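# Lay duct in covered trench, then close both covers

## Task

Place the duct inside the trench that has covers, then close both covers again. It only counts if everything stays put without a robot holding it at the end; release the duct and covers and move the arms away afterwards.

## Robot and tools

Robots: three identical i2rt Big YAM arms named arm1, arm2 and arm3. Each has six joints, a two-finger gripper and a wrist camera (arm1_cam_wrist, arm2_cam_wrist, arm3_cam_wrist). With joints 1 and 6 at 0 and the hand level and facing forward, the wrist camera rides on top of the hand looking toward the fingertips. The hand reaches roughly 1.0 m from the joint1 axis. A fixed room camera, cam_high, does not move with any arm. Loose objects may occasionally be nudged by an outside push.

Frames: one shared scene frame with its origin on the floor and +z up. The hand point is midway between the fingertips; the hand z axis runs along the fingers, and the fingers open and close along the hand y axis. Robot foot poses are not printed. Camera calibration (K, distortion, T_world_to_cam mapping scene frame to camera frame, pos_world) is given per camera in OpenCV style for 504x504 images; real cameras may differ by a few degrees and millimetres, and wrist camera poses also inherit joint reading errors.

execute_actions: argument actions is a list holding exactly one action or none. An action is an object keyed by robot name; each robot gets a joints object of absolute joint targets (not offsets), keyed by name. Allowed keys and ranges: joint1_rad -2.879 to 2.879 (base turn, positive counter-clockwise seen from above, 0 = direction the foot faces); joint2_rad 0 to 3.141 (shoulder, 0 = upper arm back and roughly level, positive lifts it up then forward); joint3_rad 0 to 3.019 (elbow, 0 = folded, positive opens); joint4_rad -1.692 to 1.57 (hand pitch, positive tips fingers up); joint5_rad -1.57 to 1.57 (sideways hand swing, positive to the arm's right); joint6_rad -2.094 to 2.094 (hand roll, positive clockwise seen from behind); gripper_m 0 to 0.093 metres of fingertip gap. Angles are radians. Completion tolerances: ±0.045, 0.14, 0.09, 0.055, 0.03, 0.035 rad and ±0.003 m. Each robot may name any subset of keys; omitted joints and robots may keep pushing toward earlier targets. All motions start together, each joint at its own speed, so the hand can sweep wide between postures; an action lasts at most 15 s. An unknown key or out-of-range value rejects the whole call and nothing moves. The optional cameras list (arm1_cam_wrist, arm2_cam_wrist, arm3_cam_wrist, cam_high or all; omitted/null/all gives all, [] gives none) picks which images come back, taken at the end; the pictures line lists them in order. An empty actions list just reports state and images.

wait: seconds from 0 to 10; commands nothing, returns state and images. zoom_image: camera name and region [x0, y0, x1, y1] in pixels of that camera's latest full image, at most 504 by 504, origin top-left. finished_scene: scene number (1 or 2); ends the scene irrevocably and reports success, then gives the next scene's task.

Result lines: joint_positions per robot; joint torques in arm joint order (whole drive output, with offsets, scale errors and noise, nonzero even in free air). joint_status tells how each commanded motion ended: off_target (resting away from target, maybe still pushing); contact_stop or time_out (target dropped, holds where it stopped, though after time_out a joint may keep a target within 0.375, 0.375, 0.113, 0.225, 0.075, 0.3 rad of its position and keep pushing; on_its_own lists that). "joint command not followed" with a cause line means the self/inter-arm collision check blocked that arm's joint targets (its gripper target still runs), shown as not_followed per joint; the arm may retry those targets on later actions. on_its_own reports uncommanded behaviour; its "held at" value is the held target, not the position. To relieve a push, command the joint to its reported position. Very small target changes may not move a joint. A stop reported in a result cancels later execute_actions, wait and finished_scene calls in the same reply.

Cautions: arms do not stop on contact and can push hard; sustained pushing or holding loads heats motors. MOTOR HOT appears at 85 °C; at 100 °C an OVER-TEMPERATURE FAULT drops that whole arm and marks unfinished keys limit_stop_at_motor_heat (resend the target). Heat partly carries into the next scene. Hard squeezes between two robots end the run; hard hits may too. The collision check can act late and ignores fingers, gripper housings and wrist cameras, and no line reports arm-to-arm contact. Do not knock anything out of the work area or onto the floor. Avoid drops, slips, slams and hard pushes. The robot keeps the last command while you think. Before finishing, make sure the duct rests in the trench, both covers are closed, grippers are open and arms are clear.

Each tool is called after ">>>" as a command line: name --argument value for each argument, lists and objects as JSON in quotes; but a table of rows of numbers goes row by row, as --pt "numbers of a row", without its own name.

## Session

>>> execute_actions --actions '[]'

Scene clock: 0.00 s.
Joint torques (N m, as the arm reports them, + toward a larger angle): no reading
arm1.joint_positions: joint1_rad=-0.095 joint2_rad=+0.533 joint3_rad=+1.380 joint4_rad=-1.233 joint5_rad=-0.024 joint6_rad=+0.119 gripper_m=+0.094
arm1.joint_status: not commanded
arm1.hand: x=-0.7589 y=-0.0802 z=+1.4921 quat_wxyz=(-0.558, -0.076, -0.826, -0.016) (m; scene frame)
arm2.joint_positions: joint1_rad=+0.438 joint2_rad=+0.638 joint3_rad=+1.342 joint4_rad=-1.428 joint5_rad=+0.038 joint6_rad=-0.488 gripper_m=+0.095
arm2.joint_status: not commanded
arm2.hand: x=-0.0539 y=-0.3349 z=+1.2471 quat_wxyz=(-0.320, +0.854, -0.315, -0.263) (m; scene frame)
arm3.joint_positions: joint1_rad=+0.373 joint2_rad=+0.596 joint3_rad=+1.389 joint4_rad=-1.196 joint5_rad=+0.250 joint6_rad=+0.225 gripper_m=+0.095
arm3.joint_status: not commanded
arm3.hand: x=+0.7365 y=-0.1469 z=+1.5442 quat_wxyz=(-0.065, -0.830, +0.004, +0.554) (m; scene frame)
pictures: arm1_cam_wrist, arm2_cam_wrist, arm3_cam_wrist, cam_high
camera_calibration (this result's frames):
arm1_cam_wrist: T_world_to_cam=[[-0.106471, -0.98978, -0.0948668, -0.0161305], [-0.841135, 0.140537, -0.522246, 0.158055], [0.530241, 0.0241916, -0.847502, 1.79691], [0, 0, 0, 1]] pos_world=[-0.821569, -0.0816483, 1.6039]
arm2_cam_wrist: T_world_to_cam=[[0.700758, 0.613555, 0.36399, -0.213206], [0.693623, -0.705277, -0.146529, -0.00781097], [0.16681, 0.355154, -0.919804, 1.3987], [0, 0, 0, 1]] pos_world=[-0.0784945, -0.37145, 1.36299]
arm3_cam_wrist: T_world_to_cam=[[-0.0629361, 0.992835, -0.101574, 0.352156], [0.842698, -0.0016615, -0.538383, 0.214641], [-0.534695, -0.11948, -0.836556, 1.78871], [0, 0, 0, 1]] pos_world=[0.7977, -0.135561, 1.64768]
Images, in order (width x height): arm1_cam_wrist 504x504, arm2_cam_wrist 504x504, arm3_cam_wrist 504x504, cam_high 504x504.

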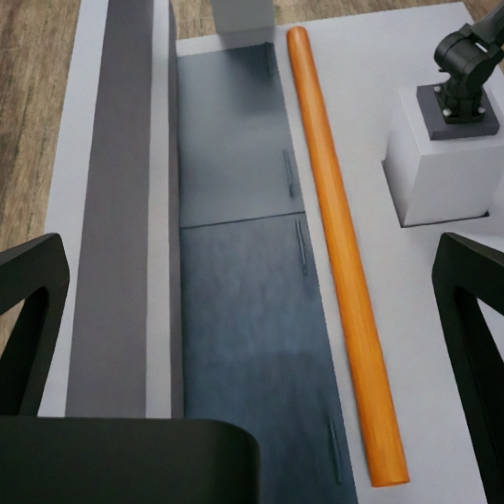

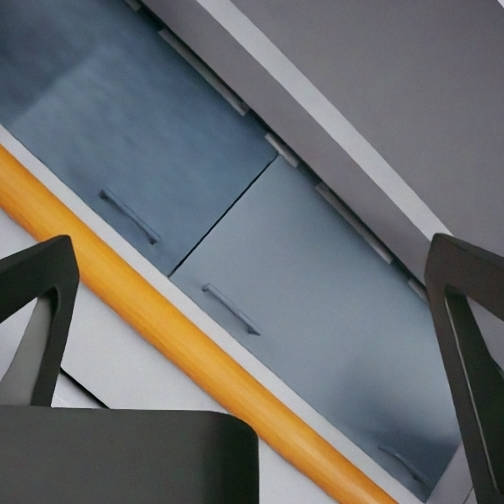

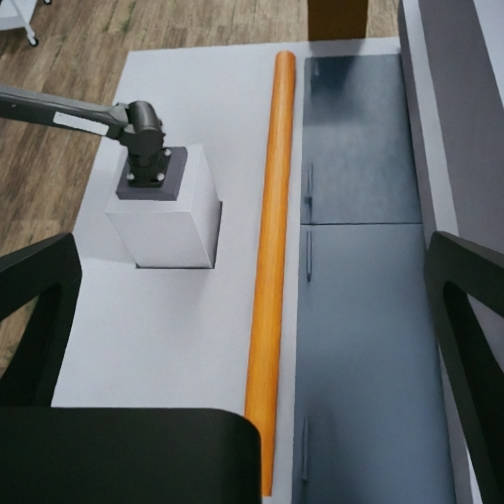

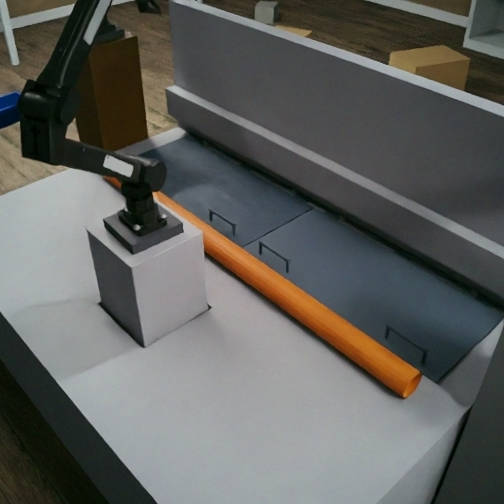

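>>> zoom_image --camera "arm1_cam_wrist" --region '[280, 380, 440, 504]'

>>> zoom_image --camera "arm3_cam_wrist" --region '[220, 380, 380, 504]'

Region (280, 380, 440, 504) of arm1_cam_wrist's 504x504 image, scaled by 3.150, with more detail than that image has; it fills the top 391 rows of this view, and the rest is white.

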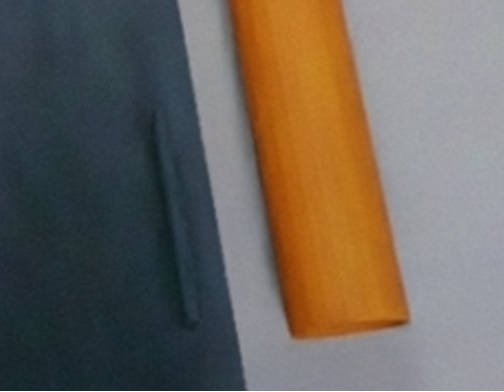

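Region (220, 380, 380, 504) of arm3_cam_wrist's 504x504 image, scaled by 3.150, with more detail than that image has; it fills the top 391 rows of this view, and the rest is white.

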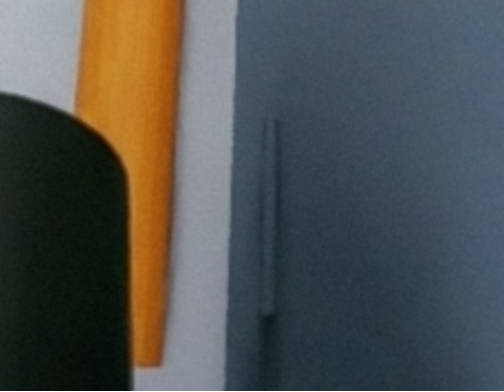

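>>> zoom_image --camera "cam_high" --region '[360, 310, 460, 410]'

>>> zoom_image --camera "cam_high" --region '[70, 130, 190, 250]'

Region (360, 310, 460, 410) of cam_high's 504x504 image, scaled by 5.040, with more detail than that image has.

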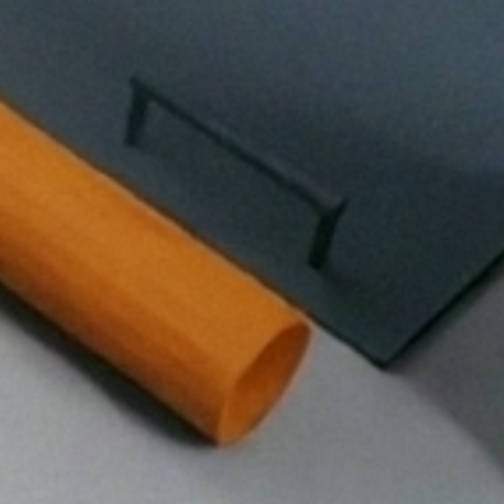

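Region (70, 130, 190, 250) of cam_high's 504x504 image, scaled by 4.200, with more detail than that image has.

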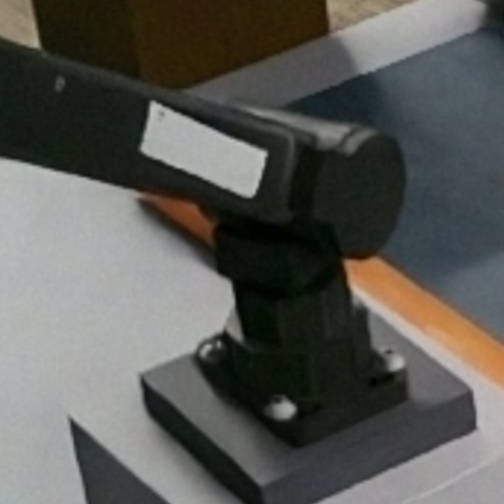

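>>> execute_actions --actions '[{"arm1":{"joints":{"joint1_rad":-0.277,"joint2_rad":2.465,"joint3_rad":0.865,"joint4_rad":0.05,"joint5_rad":0.0,"joint6_rad":-0.27,"gripper_m":0.06}},"arm3":{"joints":{"joint1_rad":0.158,"joint2_rad":2.605,"joint3_rad":0.98,"joint4_rad":0.078,"joint5_rad":0.0,"joint6_rad":0.17,"gripper_m":0.06}},"arm2":{"joints":{"joint1_rad":0.122,"joint2_rad":1.885,"joint3_rad":0.53,"joint4_rad":-0.205,"joint5_rad":0.0,"joint6_rad":1.65,"gripper_m":0.093}}}]'

Scene clock: 42.20 s.
Joint torques (N m, as the arm reports them, + toward a larger angle): arm1=[ -0.09 -17.16  -0.39   0.96   0.27  -0.1 ] | arm2=[ 0.45 -9.47  2.01  0.76  0.01  0.12] | arm3=[ -0.87 -18.28  -0.59   0.84  -0.14  -0.08]
arm1.joint_positions: joint1_rad=-0.266 joint2_rad=+2.470 joint3_rad=+0.865 joint4_rad=+0.040 joint5_rad=-0.004 joint6_rad=-0.260 gripper_m=+0.060
arm1.joint_status: all done
arm1.hand: x=-0.6326 y=-0.1611 z=+0.6032 quat_wxyz=(-0.003, +0.001, -1.000, +0.003) (m; scene frame)
arm2.joint_positions: joint1_rad=+0.124 joint2_rad=+1.873 joint3_rad=+0.523 joint4_rad=-0.224 joint5_rad=+0.001 joint6_rad=+1.641 gripper_m=+0.093
arm2.joint_status: all done
arm2.hand: x=+0.0098 y=-0.2676 z=+0.6057 quat_wxyz=(-0.002, +0.003, -1.000, -0.002) (m; scene frame)
arm3.joint_positions: joint1_rad=+0.168 joint2_rad=+2.613 joint3_rad=+0.977 joint4_rad=+0.067 joint5_rad=+0.002 joint6_rad=+0.180 gripper_m=+0.060
arm3.joint_status: all done
arm3.hand: x=+0.6165 y=-0.1633 z=+0.6033 quat_wxyz=(+0.000, -1.000, +0.001, +0.002) (m; scene frame)
pictures: arm1_cam_wrist, arm2_cam_wrist, arm3_cam_wrist, cam_high
camera_calibration (this result's frames):
arm1_cam_wrist: T_world_to_cam=[[0.0185379, -0.999781, 0.00975359, -0.152724], [-0.811858, -0.00935829, 0.583779, -0.861349], [-0.58356, -0.0187406, -0.811854, 0.245558], [0, 0, 0, 1]] pos_world=[-0.553165, -0.156149, 0.703684]
arm2_cam_wrist: T_world_to_cam=[[0.00549758, -0.999617, -0.0271238, -0.253708], [-0.819145, -0.0200593, 0.573235, -0.336239], [-0.57356, 0.0190669, -0.818942, 0.630463], [0, 0, 0, 1]] pos_world=[0.0875746, -0.272377, 0.702175]
arm3_cam_wrist: T_world_to_cam=[[-0.00675884, 0.999952, 0.00710025, 0.16627], [0.822398, 0.00151913, 0.56891, -0.845873], [0.568872, 0.00968441, -0.822369, 0.267638], [0, 0, 0, 1]] pos_world=[0.544516, -0.167569, 0.700142]
Images, in order (width x height): arm1_cam_wrist 504x504, arm2_cam_wrist 504x504, arm3_cam_wrist 504x504, cam_high 504x504.

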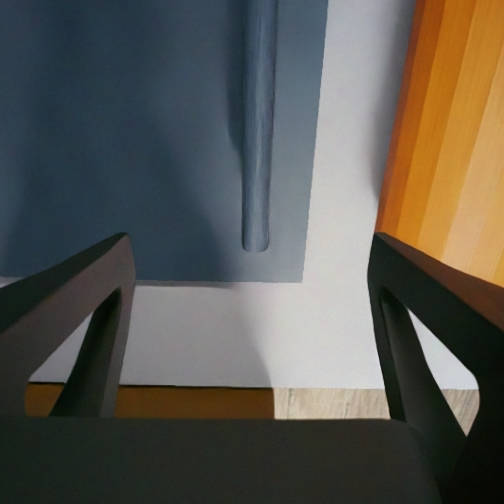

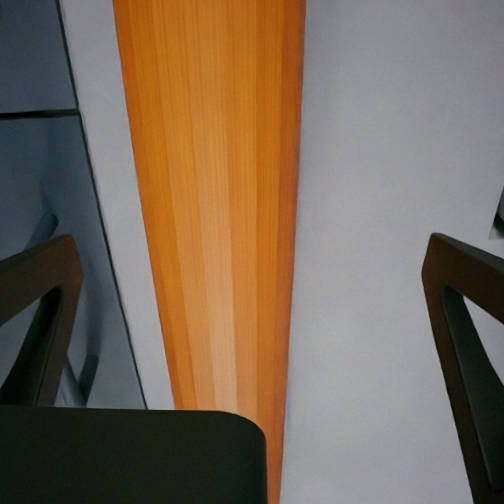

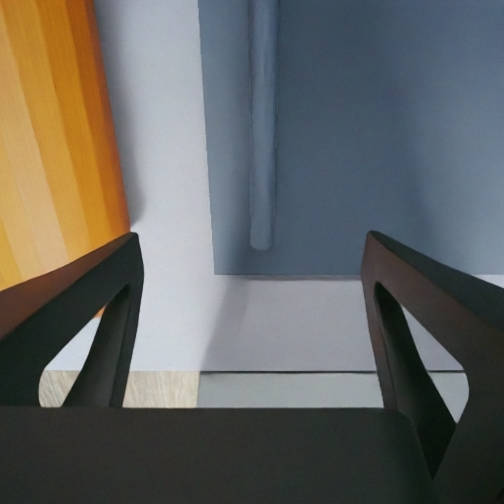

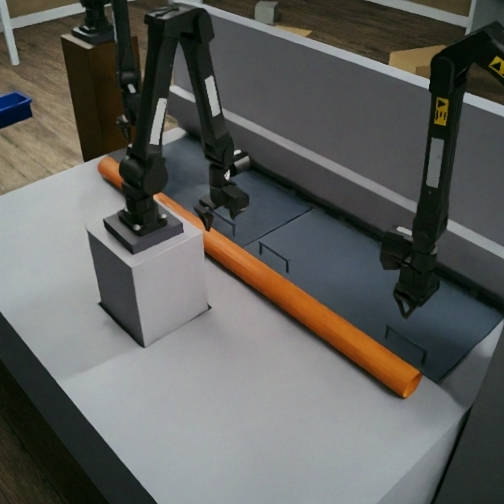

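>>> execute_actions --actions '[{"arm1":{"joints":{"joint1_rad":-0.29,"joint2_rad":2.80,"joint3_rad":1.09,"joint4_rad":0.153,"joint6_rad":-0.272}},"arm3":{"joints":{"joint1_rad":0.143,"joint2_rad":2.925,"joint3_rad":1.222,"joint4_rad":0.148,"joint6_rad":0.166}},"arm2":{"joints":{"joint1_rad":0.112,"joint2_rad":2.065,"joint3_rad":0.60,"joint4_rad":-0.078,"joint6_rad":1.646}}}]' --cameras '["arm1_cam_wrist","arm2_cam_wrist","arm3_cam_wrist"]'

Scene clock: 70.80 s.
Joint torques (N m, as the arm reports them, + toward a larger angle): arm1=[ -0.32 -17.94  -1.23   0.61   0.27  -0.11] | arm2=[ -0.42 -11.34   0.84   0.66  -0.02   0.1 ] | arm3=[ -1.17 -19.29  -1.22   0.44  -0.13  -0.08]
arm1.joint_positions: joint1_rad=-0.276 joint2_rad=+2.815 joint3_rad=+1.086 joint4_rad=+0.152 joint5_rad=-0.004 joint6_rad=-0.262 gripper_m=+0.060
arm1.joint_status: all done
arm1.hand: x=-0.6419 y=-0.1630 z=+0.4824 quat_wxyz=(+0.003, -0.002, -1.000, +0.001) (m; scene frame)
arm2.joint_positions: joint1_rad=+0.122 joint2_rad=+2.057 joint3_rad=+0.599 joint4_rad=-0.095 joint5_rad=+0.001 joint6_rad=+1.642 gripper_m=+0.093
arm2.joint_status: all done
arm2.hand: x=+0.0087 y=-0.2433 z=+0.5608 quat_wxyz=(-0.002, +0.002, -1.000, -0.012) (m; scene frame)
arm3.joint_positions: joint1_rad=+0.156 joint2_rad=+2.942 joint3_rad=+1.219 joint4_rad=+0.146 joint5_rad=+0.002 joint6_rad=+0.175 gripper_m=+0.060
arm3.joint_status: all done
arm3.hand: x=+0.6263 y=-0.1574 z=+0.4832 quat_wxyz=(+0.000, -1.000, +0.005, -0.002) (m; scene frame)
pictures: arm1_cam_wrist, arm2_cam_wrist, arm3_cam_wrist
camera_calibration (this result's frames):
arm1_cam_wrist: T_world_to_cam=[[0.0109097, -0.99992, 0.00632608, -0.156532], [-0.804795, -0.00502571, 0.593531, -0.797803], [-0.593452, -0.0115664, -0.804786, 0.133435], [0, 0, 0, 1]] pos_world=[-0.561173, -0.158985, 0.581898]
arm2_cam_wrist: T_world_to_cam=[[0.00323228, -0.998822, -0.0484258, -0.21849], [-0.818275, -0.0304781, 0.574019, -0.313888], [-0.574818, 0.0377702, -0.817409, 0.596318], [0, 0, 0, 1]] pos_world=[0.0866344, -0.250322, 0.657032]
arm3_cam_wrist: T_world_to_cam=[[0.00118644, 0.999965, 0.00822622, 0.155842], [0.818497, -0.00569711, 0.574483, -0.786995], [0.57451, 0.00605155, -0.818475, 0.157263], [0, 0, 0, 1]] pos_world=[0.553619, -0.161272, 0.579549]
Images, in order (width x height): arm1_cam_wrist 504x504, arm2_cam_wrist 504x504, arm3_cam_wrist 504x504.

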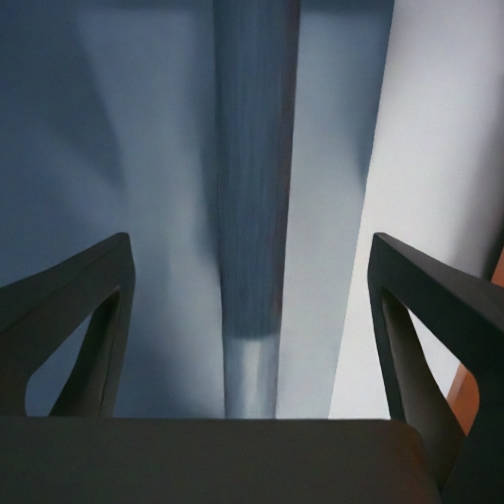

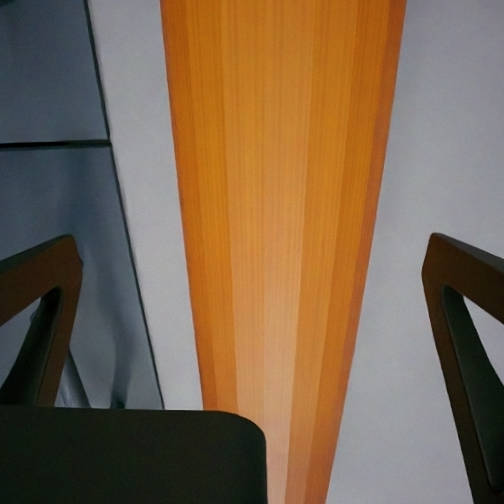

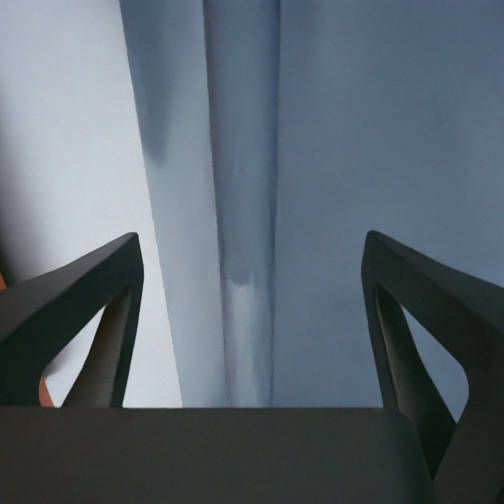

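>>> execute_actions --actions '[{"arm1":{"joints":{"gripper_m":0.0}},"arm3":{"joints":{"gripper_m":0.0}},"arm2":{"joints":{"joint2_rad":2.105,"joint3_rad":0.592,"joint4_rad":-0.056}}}]' --cameras '["arm1_cam_wrist","arm2_cam_wrist","arm3_cam_wrist"]'

Scene clock: 85.23 s.
Joint torques (N m, as the arm reports them, + toward a larger angle): arm1=[ -0.36 -18.06  -1.33   0.58   0.27  -0.13] | arm2=[ -0.06 -10.59   0.     0.79   0.01   0.11] | arm3=[ -1.22 -19.33  -1.29   0.45   0.15  -0.03]
arm1.joint_positions: joint1_rad=-0.276 joint2_rad=+2.815 joint3_rad=+1.086 joint4_rad=+0.152 joint5_rad=-0.004 joint6_rad=-0.261 gripper_m=+0.009
arm1.joint_status: gripper_m off_target (ended at +0.009, target +0.000)
arm1.hand: x=-0.6419 y=-0.1630 z=+0.4824 quat_wxyz=(+0.003, -0.003, -1.000, +0.001) (m; scene frame)
arm2.joint_positions: joint1_rad=+0.122 joint2_rad=+2.088 joint3_rad=+0.596 joint4_rad=-0.075 joint5_rad=+0.001 joint6_rad=+1.642 gripper_m=+0.093
arm2.joint_status: all done
arm2.hand: x=+0.0093 y=-0.2504 z=+0.5519 quat_wxyz=(-0.002, +0.002, -1.000, -0.005) (m; scene frame)
arm3.joint_positions: joint1_rad=+0.156 joint2_rad=+2.942 joint3_rad=+1.220 joint4_rad=+0.146 joint5_rad=-0.004 joint6_rad=+0.170 gripper_m=+0.010
arm3.joint_status: gripper_m off_target (ended at +0.010, target +0.000)
arm3.hand: x=+0.6262 y=-0.1586 z=+0.4832 quat_wxyz=(-0.003, -1.000, +0.002, -0.002) (m; scene frame)
pictures: arm1_cam_wrist, arm2_cam_wrist, arm3_cam_wrist
camera_calibration (this result's frames):
arm1_cam_wrist: T_world_to_cam=[[0.00976532, -0.999932, 0.00633312, -0.157271], [-0.804802, -0.00410053, 0.593529, -0.797656], [-0.593463, -0.0108929, -0.804788, 0.133539], [0, 0, 0, 1]] pos_world=[-0.561169, -0.159077, 0.581899]
arm2_cam_wrist: T_world_to_cam=[[0.00322085, -0.999404, -0.0343587, -0.233908], [-0.818874, -0.0223568, 0.573538, -0.306235], [-0.573965, 0.0262881, -0.818458, 0.587331], [0, 0, 0, 1]] pos_world=[0.0870924, -0.256055, 0.648306]
arm3_cam_wrist: T_world_to_cam=[[-0.0041365, 0.99999, 0.00174677, 0.16345], [0.818116, 0.00237969, 0.575048, -0.785703], [0.575038, 0.00380775, -0.818118, 0.156425], [0, 0, 0, 1]] pos_world=[0.553523, -0.162174, 0.579506]
Images, in order (width x height): arm1_cam_wrist 504x504, arm2_cam_wrist 504x504, arm3_cam_wrist 504x504.

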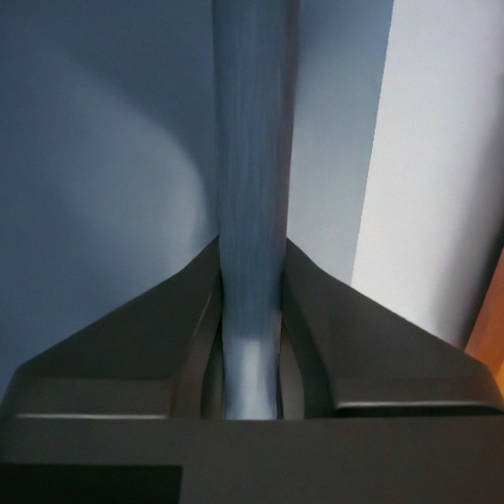

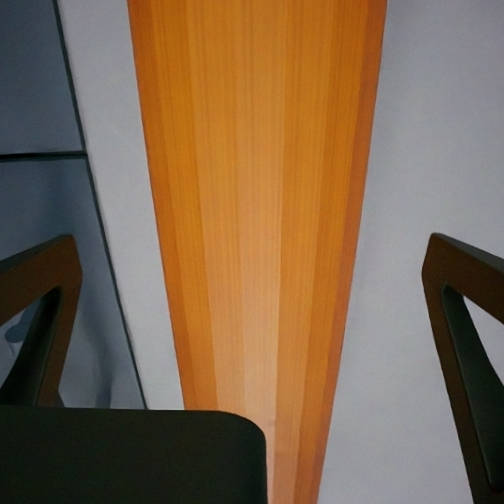

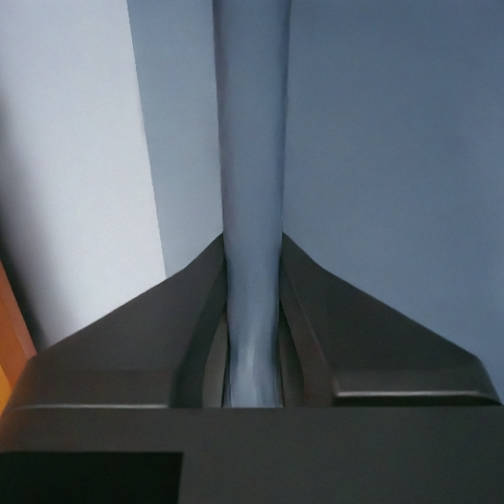

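>>> execute_actions --actions '[{"arm2":{"joints":{"joint2_rad":2.218,"joint3_rad":0.628,"joint4_rad":0.03}}}]' --cameras '["arm2_cam_wrist"]'

Scene clock: 97.63 s.
Joint torques (N m, as the arm reports them, + toward a larger angle): arm1=[ -0.32 -18.02  -1.36   0.57   0.27  -0.11] | arm2=[ -0.13 -11.76   0.18   0.69  -0.02   0.09] | arm3=[ -1.22 -19.34  -1.29   0.44   0.14  -0.04]
arm1.joint_positions: joint1_rad=-0.276 joint2_rad=+2.815 joint3_rad=+1.086 joint4_rad=+0.152 joint5_rad=-0.004 joint6_rad=-0.261 gripper_m=+0.009
arm1.joint_status: not commanded
arm1.hand: x=-0.6419 y=-0.1630 z=+0.4824 quat_wxyz=(+0.003, -0.003, -1.000, +0.001) (m; scene frame)
arm2.joint_positions: joint1_rad=+0.122 joint2_rad=+2.210 joint3_rad=+0.628 joint4_rad=+0.012 joint5_rad=+0.001 joint6_rad=+1.642 gripper_m=+0.093
arm2.joint_status: all done
arm2.hand: x=+0.0095 y=-0.2511 z=+0.5187 quat_wxyz=(-0.002, +0.002, -1.000, -0.004) (m; scene frame)
arm3.joint_positions: joint1_rad=+0.156 joint2_rad=+2.942 joint3_rad=+1.220 joint4_rad=+0.146 joint5_rad=-0.004 joint6_rad=+0.170 gripper_m=+0.010
arm3.joint_status: not commanded
arm3.hand: x=+0.6262 y=-0.1586 z=+0.4832 quat_wxyz=(-0.003, -1.000, +0.002, -0.002) (m; scene frame)
pictures: arm2_cam_wrist
camera_calibration (this result's frames):
arm2_cam_wrist: T_world_to_cam=[[0.00321703, -0.999492, -0.0316965, -0.237153], [-0.818987, -0.0208211, 0.573434, -0.286649], [-0.573803, 0.0241142, -0.818638, 0.559866], [0, 0, 0, 1]] pos_world=[0.087254, -0.256502, 0.615185]
Images, in order (width x height): arm2_cam_wrist 504x504.

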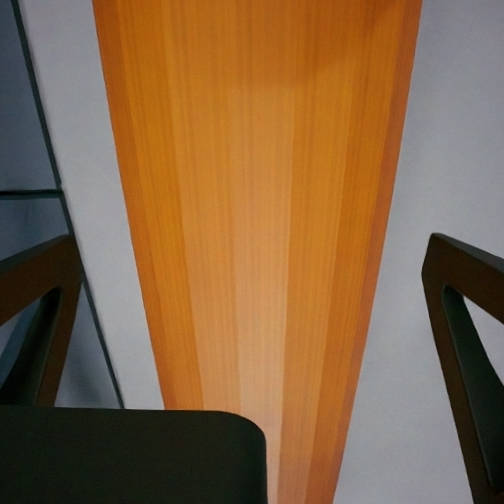

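>>> execute_actions --actions '[{"arm2":{"joints":{"joint2_rad":2.338,"joint3_rad":0.67,"joint4_rad":0.106}}}]' --cameras '["arm2_cam_wrist"]'

Scene clock: 99.53 s.
Joint torques (N m, as the arm reports them, + toward a larger angle): arm1=[ -0.37 -18.07  -1.33   0.62   0.27  -0.12] | arm2=[ -0.39 -11.77  -0.53   0.64   0.01   0.09] | arm3=[ -1.11 -19.14  -1.29   0.44   0.15  -0.03]
arm1.joint_positions: joint1_rad=-0.276 joint2_rad=+2.815 joint3_rad=+1.086 joint4_rad=+0.152 joint5_rad=-0.004 joint6_rad=-0.261 gripper_m=+0.009
arm1.joint_status: not commanded
arm1.hand: x=-0.6419 y=-0.1630 z=+0.4824 quat_wxyz=(+0.003, -0.003, -1.000, +0.001) (m; scene frame)
arm2.joint_positions: joint1_rad=+0.122 joint2_rad=+2.331 joint3_rad=+0.667 joint4_rad=+0.088 joint5_rad=+0.001 joint6_rad=+1.642 gripper_m=+0.093
arm2.joint_status: all done
arm2.hand: x=+0.0100 y=-0.2543 z=+0.4844 quat_wxyz=(-0.003, +0.001, -1.000, +0.000) (m; scene frame)
arm3.joint_positions: joint1_rad=+0.156 joint2_rad=+2.942 joint3_rad=+1.220 joint4_rad=+0.146 joint5_rad=-0.004 joint6_rad=+0.170 gripper_m=+0.010
arm3.joint_status: not commanded
arm3.hand: x=+0.6262 y=-0.1586 z=+0.4832 quat_wxyz=(-0.003, -1.000, +0.002, -0.002) (m; scene frame)
pictures: arm2_cam_wrist
camera_calibration (this result's frames):
arm2_cam_wrist: T_world_to_cam=[[0.00282262, -0.999697, -0.0244707, -0.244985], [-0.819299, -0.0163425, 0.573134, -0.265342], [-0.57336, 0.0184311, -0.819096, 0.530881], [0, 0, 0, 1]] pos_world=[0.087683, -0.259032, 0.580924]
Images, in order (width x height): arm2_cam_wrist 504x504.

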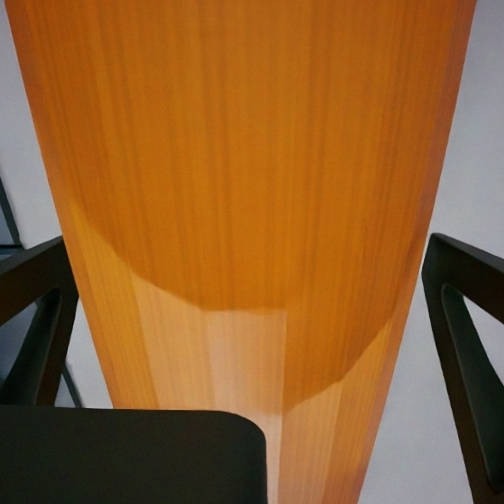

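>>> execute_actions --actions '[{"arm2":{"joints":{"gripper_m":0.0}},"arm1":{"joints":{"joint1_rad":-0.215,"joint2_rad":2.53,"joint3_rad":0.89,"joint4_rad":0.10,"joint6_rad":-0.22}},"arm3":{"joints":{"joint1_rad":0.095,"joint2_rad":2.665,"joint3_rad":1.01,"joint4_rad":0.11,"joint6_rad":0.11}}}]' --cameras '["cam_high","arm2_cam_wrist"]'

Scene clock: 106.80 s.
Joint torques (N m, as the arm reports them, + toward a larger angle): arm1=[  1.09 -23.52  -3.55  -0.21  -0.15  -0.11] | arm2=[ -0.21 -12.32  -0.47   0.7    0.01   0.12] | arm3=[ -0.65 -24.37  -3.44  -0.43   0.26  -0.04]
arm1.joint_positions: joint1_rad=-0.223 joint2_rad=+2.605 joint3_rad=+0.918 joint4_rad=+0.115 joint5_rad=+0.009 joint6_rad=-0.209 gripper_m=+0.009
arm1.joint_status: all done
arm1.hand: x=-0.6410 y=-0.1463 z=+0.5579 quat_wxyz=(+0.002, -0.003, -1.000, +0.008) (m; scene frame)
arm2.joint_positions: joint1_rad=+0.122 joint2_rad=+2.331 joint3_rad=+0.668 joint4_rad=+0.090 joint5_rad=+0.001 joint6_rad=+1.641 gripper_m=+0.075
arm2.joint_status: gripper_m off_target (ended at +0.075, target +0.000)
arm2.hand: x=+0.0099 y=-0.2531 z=+0.4844 quat_wxyz=(-0.002, +0.002, -1.000, -0.002) (m; scene frame)
arm3.joint_positions: joint1_rad=+0.103 joint2_rad=+2.739 joint3_rad=+1.038 joint4_rad=+0.126 joint5_rad=-0.007 joint6_rad=+0.116 gripper_m=+0.010
arm3.joint_status: all done
arm3.hand: x=+0.6253 y=-0.1406 z=+0.5591 quat_wxyz=(-0.004, -1.000, +0.001, -0.001) (m; scene frame)
pictures: arm2_cam_wrist, cam_high
camera_calibration (this result's frames):
arm2_cam_wrist: T_world_to_cam=[[0.00359131, -0.999615, -0.0275101, -0.242318], [-0.819158, -0.0187196, 0.573263, -0.266038], [-0.573557, 0.0204764, -0.81891, 0.531208], [0, 0, 0, 1]] pos_world=[0.0876213, -0.258082, 0.580855]
Images, in order (width x height): arm2_cam_wrist 504x504, cam_high 504x504.

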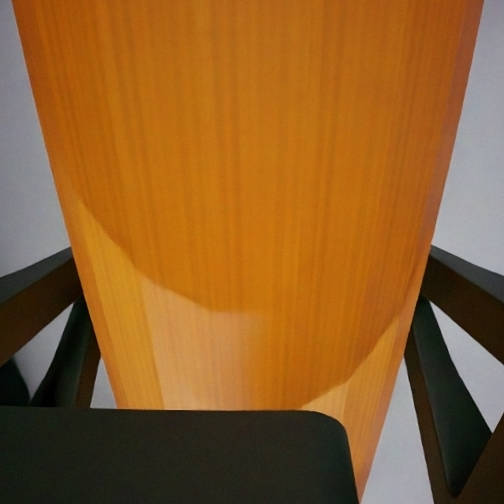

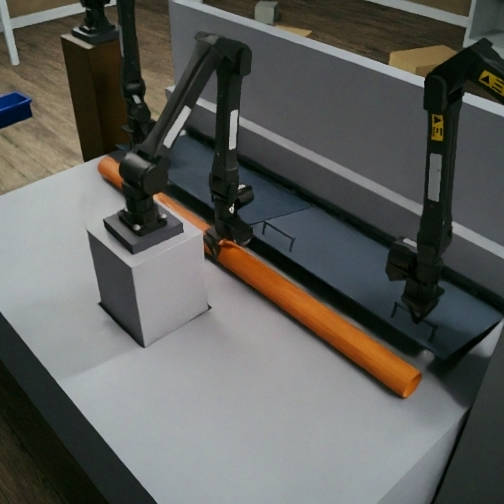

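>>> execute_actions --actions '[{"arm1":{"joints":{"joint1_rad":-0.06,"joint2_rad":2.25,"joint3_rad":0.735,"joint4_rad":-0.02,"joint6_rad":-0.075}},"arm3":{"joints":{"joint1_rad":-0.055,"joint2_rad":2.40,"joint3_rad":0.845,"joint4_rad":0.022,"joint6_rad":-0.033}}}]' --cameras '["cam_high"]'

Scene clock: 110.13 s.
Joint torques (N m, as the arm reports them, + toward a larger angle): arm1=[  1.72 -22.21  -1.54  -0.46  -0.42  -0.18] | arm2=[ -0.34 -12.17  -0.46   0.65   0.02   0.12] | arm3=[ -0.82 -22.97  -1.76  -0.4    0.61  -0.01]
arm1.joint_positions: joint1_rad=-0.070 joint2_rad=+2.320 joint3_rad=+0.749 joint4_rad=+0.000 joint5_rad=+0.017 joint6_rad=-0.057 gripper_m=+0.009
arm1.joint_status: all done
arm1.hand: x=-0.6418 y=-0.0956 z=+0.6510 quat_wxyz=(+0.001, -0.002, -1.000, +0.012) (m; scene frame)
arm2.joint_positions: joint1_rad=+0.122 joint2_rad=+2.331 joint3_rad=+0.668 joint4_rad=+0.090 joint5_rad=+0.001 joint6_rad=+1.641 gripper_m=+0.075
arm2.joint_status: not commanded
arm2.hand: x=+0.0099 y=-0.2531 z=+0.4844 quat_wxyz=(-0.002, +0.002, -1.000, -0.002) (m; scene frame)
arm3.joint_positions: joint1_rad=-0.047 joint2_rad=+2.471 joint3_rad=+0.859 joint4_rad=+0.037 joint5_rad=-0.015 joint6_rad=-0.032 gripper_m=+0.010
arm3.joint_status: all done
arm3.hand: x=+0.6259 y=-0.0900 z=+0.6524 quat_wxyz=(-0.009, -1.000, +0.003, -0.001) (m; scene frame)
pictures: cam_high
Images, in order (width x height): cam_high 504x504.

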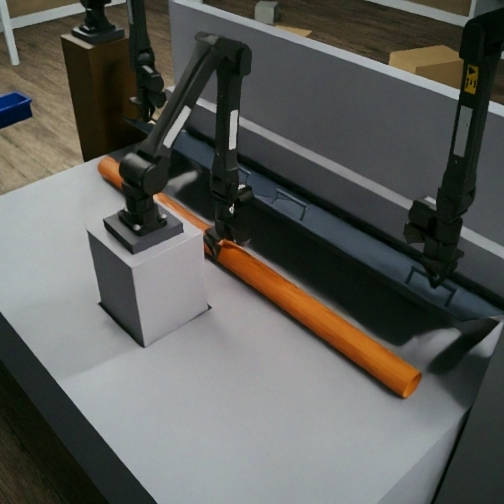

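>>> execute_actions --actions '[{"arm1":{"joints":{"joint1_rad":0.13,"joint2_rad":2.06,"joint3_rad":0.69,"joint4_rad":-0.17,"joint6_rad":0.118}},"arm3":{"joints":{"joint1_rad":-0.235,"joint2_rad":2.23,"joint3_rad":0.797,"joint4_rad":-0.108,"joint6_rad":-0.213}},"arm2":{"joints":{"joint2_rad":2.105,"joint3_rad":0.61,"joint4_rad":-0.025}}}]' --cameras '["cam_high"]'

Scene clock: 112.50 s.
Joint torques (N m, as the arm reports them, + toward a larger angle): arm1=[  1.63 -20.06   0.77  -0.28  -0.82  -0.09] | arm2=[ -0.44 -17.23  -0.17  -0.33   0.05   0.1 ] | arm3=[ -1.62 -21.88  -0.04  -0.35   1.3   -0.07]
arm1.joint_positions: joint1_rad=+0.112 joint2_rad=+2.120 joint3_rad=+0.693 joint4_rad=-0.153 joint5_rad=+0.030 joint6_rad=+0.127 gripper_m=+0.009
arm1.joint_status: all done
arm1.hand: x=-0.6418 y=-0.0373 z=+0.7111 quat_wxyz=(+0.003, -0.003, -1.000, +0.019) (m; scene frame)
arm2.joint_positions: joint1_rad=+0.122 joint2_rad=+2.164 joint3_rad=+0.613 joint4_rad=-0.016 joint5_rad=+0.001 joint6_rad=+1.641 gripper_m=+0.075
arm2.joint_status: all done
arm2.hand: x=+0.0094 y=-0.2510 z=+0.5312 quat_wxyz=(-0.002, +0.002, -1.000, -0.005) (m; scene frame)
arm3.joint_positions: joint1_rad=-0.216 joint2_rad=+2.292 joint3_rad=+0.800 joint4_rad=-0.094 joint5_rad=-0.032 joint6_rad=-0.204 gripper_m=+0.010
arm3.joint_status: all done
arm3.hand: x=+0.6267 y=-0.0337 z=+0.7107 quat_wxyz=(-0.018, -1.000, +0.001, -0.003) (m; scene frame)
pictures: cam_high
Images, in order (width x height): cam_high 504x504.

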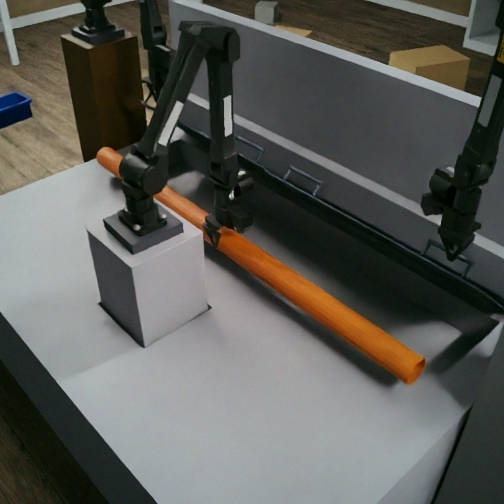

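>>> execute_actions --actions '[{"arm1":{"joints":{"joint1_rad":0.355,"joint2_rad":1.915,"joint3_rad":0.715,"joint4_rad":-0.338,"joint6_rad":0.345}},"arm3":{"joints":{"joint1_rad":-0.44,"joint2_rad":2.095,"joint3_rad":0.825,"joint4_rad":-0.27,"joint6_rad":-0.417}},"arm2":{"joints":{"joint1_rad":0.144,"joint2_rad":2.075,"joint3_rad":0.80,"joint4_rad":-0.235,"joint6_rad":1.672}}}]' --cameras '["cam_high"]'

Scene clock: 117.43 s.
Joint torques (N m, as the arm reports them, + toward a larger angle): arm1=[  1.74 -19.48   3.37  -1.18  -0.92  -0.07] | arm2=[  1.36 -19.55   2.19  -0.7    0.01   0.13] | arm3=[ -1.66 -21.6    1.91  -0.39   1.48  -0.09]
arm1.joint_positions: joint1_rad=+0.336 joint2_rad=+1.970 joint3_rad=+0.704 joint4_rad=-0.300 joint5_rad=+0.034 joint6_rad=+0.351 gripper_m=+0.009
arm1.joint_status: all done
arm1.hand: x=-0.6415 y=+0.0403 z=+0.7590 quat_wxyz=(-0.007, -0.003, -1.000, +0.019) (m; scene frame)
arm2.joint_positions: joint1_rad=+0.136 joint2_rad=+2.151 joint3_rad=+0.787 joint4_rad=-0.220 joint5_rad=+0.001 joint6_rad=+1.664 gripper_m=+0.075
arm2.joint_status: all done
arm2.hand: x=-0.0006 y=-0.1884 z=+0.5432 quat_wxyz=(-0.003, -0.002, -1.000, +0.003) (m; scene frame)
arm3.joint_positions: joint1_rad=-0.420 joint2_rad=+2.153 joint3_rad=+0.817 joint4_rad=-0.256 joint5_rad=-0.036 joint6_rad=-0.408 gripper_m=+0.010
arm3.joint_status: all done
arm3.hand: x=+0.6274 y=+0.0421 z=+0.7592 quat_wxyz=(-0.022, -1.000, +0.001, -0.001) (m; scene frame)
pictures: cam_high
Images, in order (width x height): cam_high 504x504.

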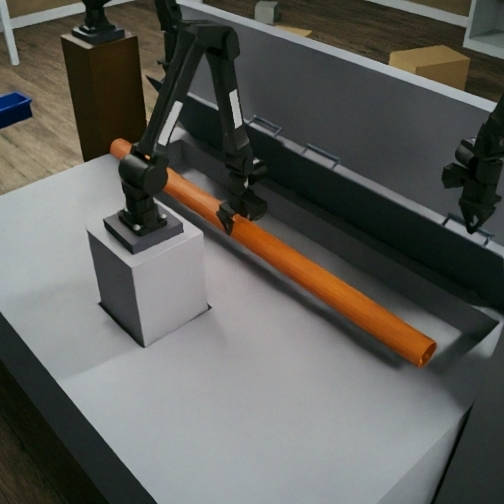

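>>> execute_actions --actions '[{"arm2":{"joints":{"joint1_rad":0.122,"joint2_rad":2.14,"joint3_rad":1.07,"joint4_rad":-0.415,"joint6_rad":1.645}}}]' --cameras '["cam_high"]'

Scene clock: 119.60 s.
Joint torques (N m, as the arm reports them, + toward a larger angle): arm1=[  1.8  -19.25   3.36  -1.13  -0.93  -0.08] | arm2=[ -0.51 -21.7    4.9   -0.42   0.     0.  ] | arm3=[ -1.55 -21.17   1.97  -0.32   1.11  -0.04]
arm1.joint_positions: joint1_rad=+0.336 joint2_rad=+1.970 joint3_rad=+0.704 joint4_rad=-0.300 joint5_rad=+0.034 joint6_rad=+0.351 gripper_m=+0.009
arm1.joint_status: not commanded
arm1.hand: x=-0.6415 y=+0.0403 z=+0.7590 quat_wxyz=(-0.007, -0.003, -1.000, +0.019) (m; scene frame)
arm2.joint_positions: joint1_rad=+0.131 joint2_rad=+2.197 joint3_rad=+1.040 joint4_rad=-0.401 joint5_rad=+0.001 joint6_rad=+1.652 gripper_m=+0.075
arm2.joint_status: all done
arm2.hand: x=-0.0065 y=-0.0950 z=+0.5554 quat_wxyz=(-0.002, +0.001, -1.000, -0.009) (m; scene frame)
arm3.joint_positions: joint1_rad=-0.423 joint2_rad=+2.150 joint3_rad=+0.817 joint4_rad=-0.256 joint5_rad=-0.028 joint6_rad=-0.411 gripper_m=+0.010
arm3.joint_status: not commanded
arm3.hand: x=+0.6275 y=+0.0448 z=+0.7604 quat_wxyz=(-0.018, -1.000, +0.001, -0.002) (m; scene frame)
pictures: cam_high
Images, in order (width x height): cam_high 504x504.

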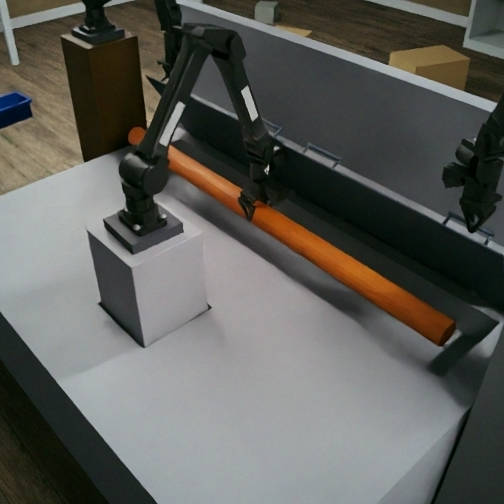

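>>> zoom_image --camera "cam_high" --region '[380, 270, 504, 394]'

>>> zoom_image --camera "cam_high" --region '[100, 90, 224, 214]'

Region (380, 270, 504, 394) of cam_high's 504x504 image, scaled by 4.065, with more detail than that image has.

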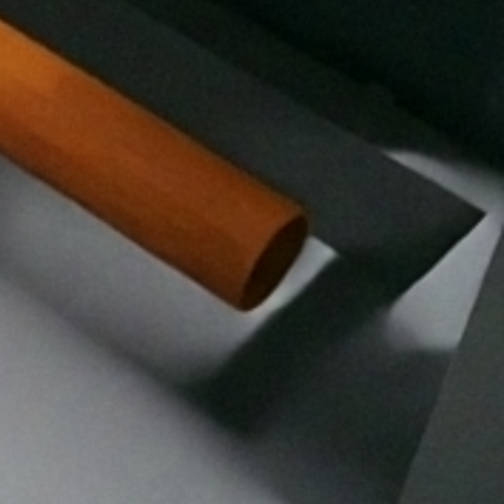

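Region (100, 90, 224, 214) of cam_high's 504x504 image, scaled by 4.065, with more detail than that image has.

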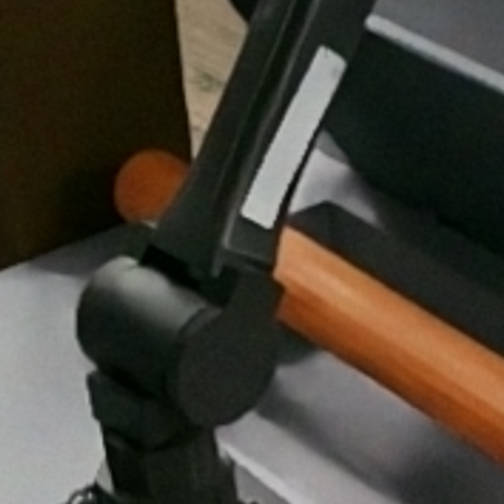

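>>> execute_actions --actions '[{"arm2":{"joints":{"joint1_rad":0.118,"joint2_rad":2.345,"joint3_rad":1.2,"joint4_rad":-0.335}}}]' --cameras '["cam_high"]'

Scene clock: 126.43 s.
Joint torques (N m, as the arm reports them, + toward a larger angle): arm1=[  1.74 -19.29   3.35  -1.18  -0.93  -0.07] | arm2=[ -0.16 -23.85   3.99   0.2    0.03   0.01] | arm3=[ -1.47 -21.31   1.96  -0.31   1.14  -0.05]
arm1.joint_positions: joint1_rad=+0.336 joint2_rad=+1.970 joint3_rad=+0.704 joint4_rad=-0.300 joint5_rad=+0.034 joint6_rad=+0.351 gripper_m=+0.009
arm1.joint_status: not commanded
arm1.hand: x=-0.6415 y=+0.0403 z=+0.7590 quat_wxyz=(-0.007, -0.003, -1.000, +0.019) (m; scene frame)
arm2.joint_positions: joint1_rad=+0.127 joint2_rad=+2.414 joint3_rad=+1.171 joint4_rad=-0.336 joint5_rad=+0.001 joint6_rad=+1.652 gripper_m=+0.075
arm2.joint_status: all done
arm2.hand: x=-0.0057 y=-0.0791 z=+0.4777 quat_wxyz=(-0.002, -0.001, -1.000, +0.001) (m; scene frame)
arm3.joint_positions: joint1_rad=-0.423 joint2_rad=+2.150 joint3_rad=+0.817 joint4_rad=-0.256 joint5_rad=-0.028 joint6_rad=-0.411 gripper_m=+0.010
arm3.joint_status: not commanded
arm3.hand: x=+0.6275 y=+0.0448 z=+0.7604 quat_wxyz=(-0.018, -1.000, +0.001, -0.001) (m; scene frame)
pictures: cam_high
Images, in order (width x height): cam_high 504x504.

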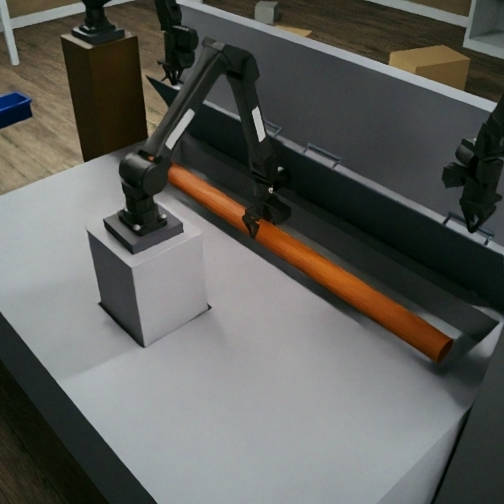

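>>> execute_actions --actions '[{"arm2":{"joints":{"joint2_rad":2.455,"joint3_rad":1.295,"joint4_rad":-0.312}}}]' --cameras '[]'

>>> execute_actions --actions '[{"arm2":{"joints":{"joint2_rad":2.555,"joint3_rad":1.352,"joint4_rad":-0.27}}}]' --cameras '["cam_high"]'

Scene clock: 128.90 s.
Joint torques (N m, as the arm reports them, + toward a larger angle): arm1=[  1.8  -19.32   3.37  -1.14  -0.93  -0.06] | arm2=[ -0.21 -24.03   4.    -0.09   0.06  -0.01] | arm3=[ -1.55 -21.17   1.94  -0.33   1.13  -0.05]
arm1.joint_positions: joint1_rad=+0.336 joint2_rad=+1.970 joint3_rad=+0.704 joint4_rad=-0.300 joint5_rad=+0.034 joint6_rad=+0.351 gripper_m=+0.009
arm1.joint_status: not commanded
arm1.hand: x=-0.6415 y=+0.0403 z=+0.7590 quat_wxyz=(-0.007, -0.003, -1.000, +0.019) (m; scene frame)
arm2.joint_positions: joint1_rad=+0.127 joint2_rad=+2.515 joint3_rad=+1.269 joint4_rad=-0.317 joint5_rad=+0.001 joint6_rad=+1.652 gripper_m=+0.075
arm2.joint_status: all done
arm2.hand: x=-0.0073 y=-0.0574 z=+0.4436 quat_wxyz=(-0.002, -0.001, -1.000, -0.007) (m; scene frame)
arm3.joint_positions: joint1_rad=-0.423 joint2_rad=+2.150 joint3_rad=+0.817 joint4_rad=-0.256 joint5_rad=-0.028 joint6_rad=-0.411 gripper_m=+0.010
arm3.joint_status: not commanded
arm3.hand: x=+0.6275 y=+0.0448 z=+0.7604 quat_wxyz=(-0.018, -1.000, +0.001, -0.001) (m; scene frame)
pictures: none
No camera images: the call's "cameras" was empty. Leave "cameras" out to get every camera's image.

Scene clock: 129.87 s.
Joint torques (N m, as the arm reports them, + toward a larger angle): arm1=[  1.9  -19.3    3.36  -1.16  -0.92  -0.07] | arm2=[ -0.35 -24.73   3.51   0.34   0.09   0.  ] | arm3=[ -1.46 -21.18   1.97  -0.36   1.14  -0.05]
arm1.joint_positions: joint1_rad=+0.336 joint2_rad=+1.970 joint3_rad=+0.704 joint4_rad=-0.300 joint5_rad=+0.034 joint6_rad=+0.351 gripper_m=+0.009
arm1.joint_status: not commanded
arm1.hand: x=-0.6415 y=+0.0403 z=+0.7590 quat_wxyz=(-0.007, -0.003, -1.000, +0.019) (m; scene frame)
arm2.joint_positions: joint1_rad=+0.127 joint2_rad=+2.621 joint3_rad=+1.328 joint4_rad=-0.277 joint5_rad=+0.001 joint6_rad=+1.652 gripper_m=+0.075
arm2.joint_status: all done
arm2.hand: x=-0.0070 y=-0.0601 z=+0.4004 quat_wxyz=(-0.002, -0.001, -1.000, -0.004) (m; scene frame)
arm3.joint_positions: joint1_rad=-0.423 joint2_rad=+2.150 joint3_rad=+0.817 joint4_rad=-0.256 joint5_rad=-0.028 joint6_rad=-0.411 gripper_m=+0.010
arm3.joint_status: not commanded
arm3.hand: x=+0.6275 y=+0.0448 z=+0.7604 quat_wxyz=(-0.018, -1.000, +0.001, -0.001) (m; scene frame)
pictures: cam_high
Images, in order (width x height): cam_high 504x504.

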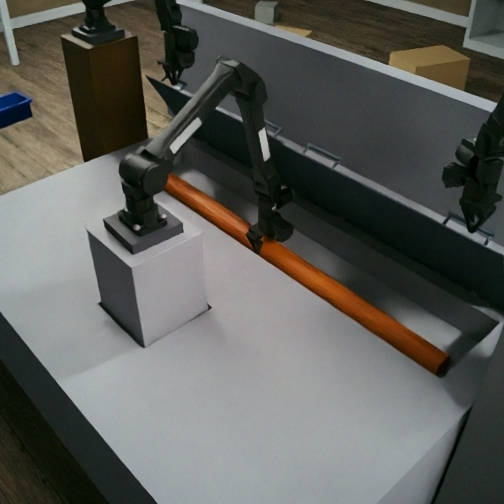

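>>> execute_actions --actions '[{"arm2":{"joints":{"joint2_rad":2.605,"joint3_rad":1.39,"joint4_rad":-0.262}}}]' --cameras '[]'

>>> execute_actions --actions '[{"arm2":{"joints":{"joint2_rad":2.64,"joint3_rad":1.40,"joint4_rad":-0.26}}}]' --cameras '["cam_high","arm2_cam_wrist"]'

Scene clock: 132.17 s.
Joint torques (N m, as the arm reports them, + toward a larger angle): arm1=[  1.94 -19.32   3.38  -1.18  -0.92  -0.07] | arm2=[ -0.38 -23.25   3.82   0.33   0.03   0.  ] | arm3=[ -1.54 -21.27   1.93  -0.36   1.14  -0.05]
arm1.joint_positions: joint1_rad=+0.336 joint2_rad=+1.970 joint3_rad=+0.704 joint4_rad=-0.300 joint5_rad=+0.034 joint6_rad=+0.351 gripper_m=+0.009
arm1.joint_status: not commanded
arm1.hand: x=-0.6415 y=+0.0403 z=+0.7590 quat_wxyz=(-0.007, -0.003, -1.000, +0.019) (m; scene frame)
arm2.joint_positions: joint1_rad=+0.127 joint2_rad=+2.658 joint3_rad=+1.359 joint4_rad=-0.273 joint5_rad=+0.001 joint6_rad=+1.652 gripper_m=+0.075
arm2.joint_status: all done
arm2.hand: x=-0.0071 y=-0.0580 z=+0.3866 quat_wxyz=(-0.002, -0.001, -1.000, -0.003) (m; scene frame)
arm3.joint_positions: joint1_rad=-0.423 joint2_rad=+2.150 joint3_rad=+0.817 joint4_rad=-0.256 joint5_rad=-0.028 joint6_rad=-0.411 gripper_m=+0.010
arm3.joint_status: not commanded
arm3.hand: x=+0.6275 y=+0.0448 z=+0.7604 quat_wxyz=(-0.018, -1.000, +0.001, -0.001) (m; scene frame)
pictures: none
No camera images: the call's "cameras" was empty. Leave "cameras" out to get every camera's image.

Scene clock: 132.70 s.
Joint torques (N m, as the arm reports them, + toward a larger angle): arm1=[  1.9  -19.25   3.37  -1.17  -0.93  -0.07] | arm2=[ -0.38 -22.09   3.69   0.49   0.05   0.01] | arm3=[ -1.39 -21.31   1.96  -0.39   1.13  -0.05]
arm1.joint_positions: joint1_rad=+0.336 joint2_rad=+1.970 joint3_rad=+0.704 joint4_rad=-0.300 joint5_rad=+0.034 joint6_rad=+0.351 gripper_m=+0.009
arm1.joint_status: not commanded
arm1.hand: x=-0.6415 y=+0.0403 z=+0.7590 quat_wxyz=(-0.007, -0.003, -1.000, +0.019) (m; scene frame)
arm2.joint_positions: joint1_rad=+0.127 joint2_rad=+2.674 joint3_rad=+1.371 joint4_rad=-0.272 joint5_rad=+0.001 joint6_rad=+1.651 gripper_m=+0.075
arm2.joint_status: all done
arm2.hand: x=-0.0070 y=-0.0587 z=+0.3801 quat_wxyz=(-0.002, -0.001, -1.000, -0.001) (m; scene frame)
arm3.joint_positions: joint1_rad=-0.423 joint2_rad=+2.150 joint3_rad=+0.817 joint4_rad=-0.256 joint5_rad=-0.028 joint6_rad=-0.411 gripper_m=+0.010
arm3.joint_status: not commanded
arm3.hand: x=+0.6275 y=+0.0448 z=+0.7604 quat_wxyz=(-0.018, -1.000, +0.001, -0.001) (m; scene frame)
pictures: arm2_cam_wrist, cam_high
camera_calibration (this result's frames):
arm2_cam_wrist: T_world_to_cam=[[-0.00138709, -0.999662, -0.0259619, -0.0514319], [-0.818873, -0.013766, 0.573809, -0.216349], [-0.573973, 0.0220554, -0.818577, 0.432149], [0, 0, 0, 1]] pos_world=[0.0708076, -0.063924, 0.476555]
Images, in order (width x height): arm2_cam_wrist 504x504, cam_high 504x504.

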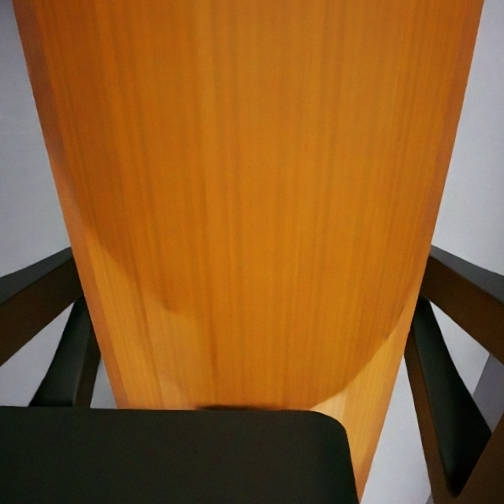

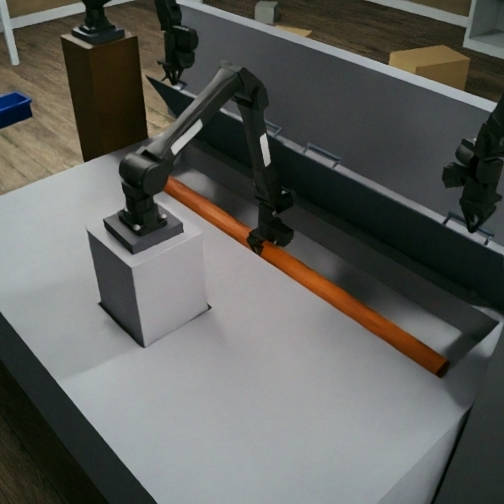

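>>> execute_actions --actions '[{"arm2":{"joints":{"joint2_rad":2.645,"joint3_rad":1.375,"joint4_rad":-0.268,"gripper_m":0.093}}}]' --cameras '["arm2_cam_wrist"]'

Scene clock: 134.90 s.
Joint torques (N m, as the arm reports them, + toward a larger angle): arm1=[  1.85 -19.26   3.37  -1.14  -0.92  -0.07] | arm2=[ -0.21 -20.8    2.21   0.14   0.04  -0.01] | arm3=[ -1.45 -21.33   1.94  -0.37   1.14  -0.05]
arm1.joint_positions: joint1_rad=+0.336 joint2_rad=+1.970 joint3_rad=+0.704 joint4_rad=-0.300 joint5_rad=+0.034 joint6_rad=+0.351 gripper_m=+0.009
arm1.joint_status: not commanded
arm1.hand: x=-0.6415 y=+0.0403 z=+0.7590 quat_wxyz=(-0.007, -0.003, -1.000, +0.019) (m; scene frame)
arm2.joint_positions: joint1_rad=+0.127 joint2_rad=+2.671 joint3_rad=+1.370 joint4_rad=-0.272 joint5_rad=+0.001 joint6_rad=+1.651 gripper_m=+0.093
arm2.joint_status: all done
arm2.hand: x=-0.0071 y=-0.0576 z=+0.3813 quat_wxyz=(-0.002, -0.001, -1.000, -0.002) (m; scene frame)
arm3.joint_positions: joint1_rad=-0.423 joint2_rad=+2.150 joint3_rad=+0.817 joint4_rad=-0.256 joint5_rad=-0.028 joint6_rad=-0.411 gripper_m=+0.010
arm3.joint_status: not commanded
arm3.hand: x=+0.6275 y=+0.0448 z=+0.7604 quat_wxyz=(-0.018, -1.000, +0.001, -0.001) (m; scene frame)
pictures: arm2_cam_wrist
camera_calibration (this result's frames):
arm2_cam_wrist: T_world_to_cam=[[-0.00138307, -0.9996, -0.0282424, -0.0494285], [-0.818769, -0.0150826, 0.573925, -0.217229], [-0.574121, 0.0239178, -0.818421, 0.433118], [0, 0, 0, 1]] pos_world=[0.0707331, -0.0630443, 0.47775]
Images, in order (width x height): arm2_cam_wrist 504x504.

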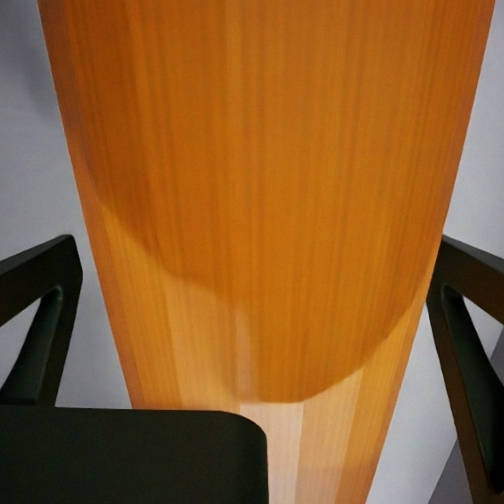

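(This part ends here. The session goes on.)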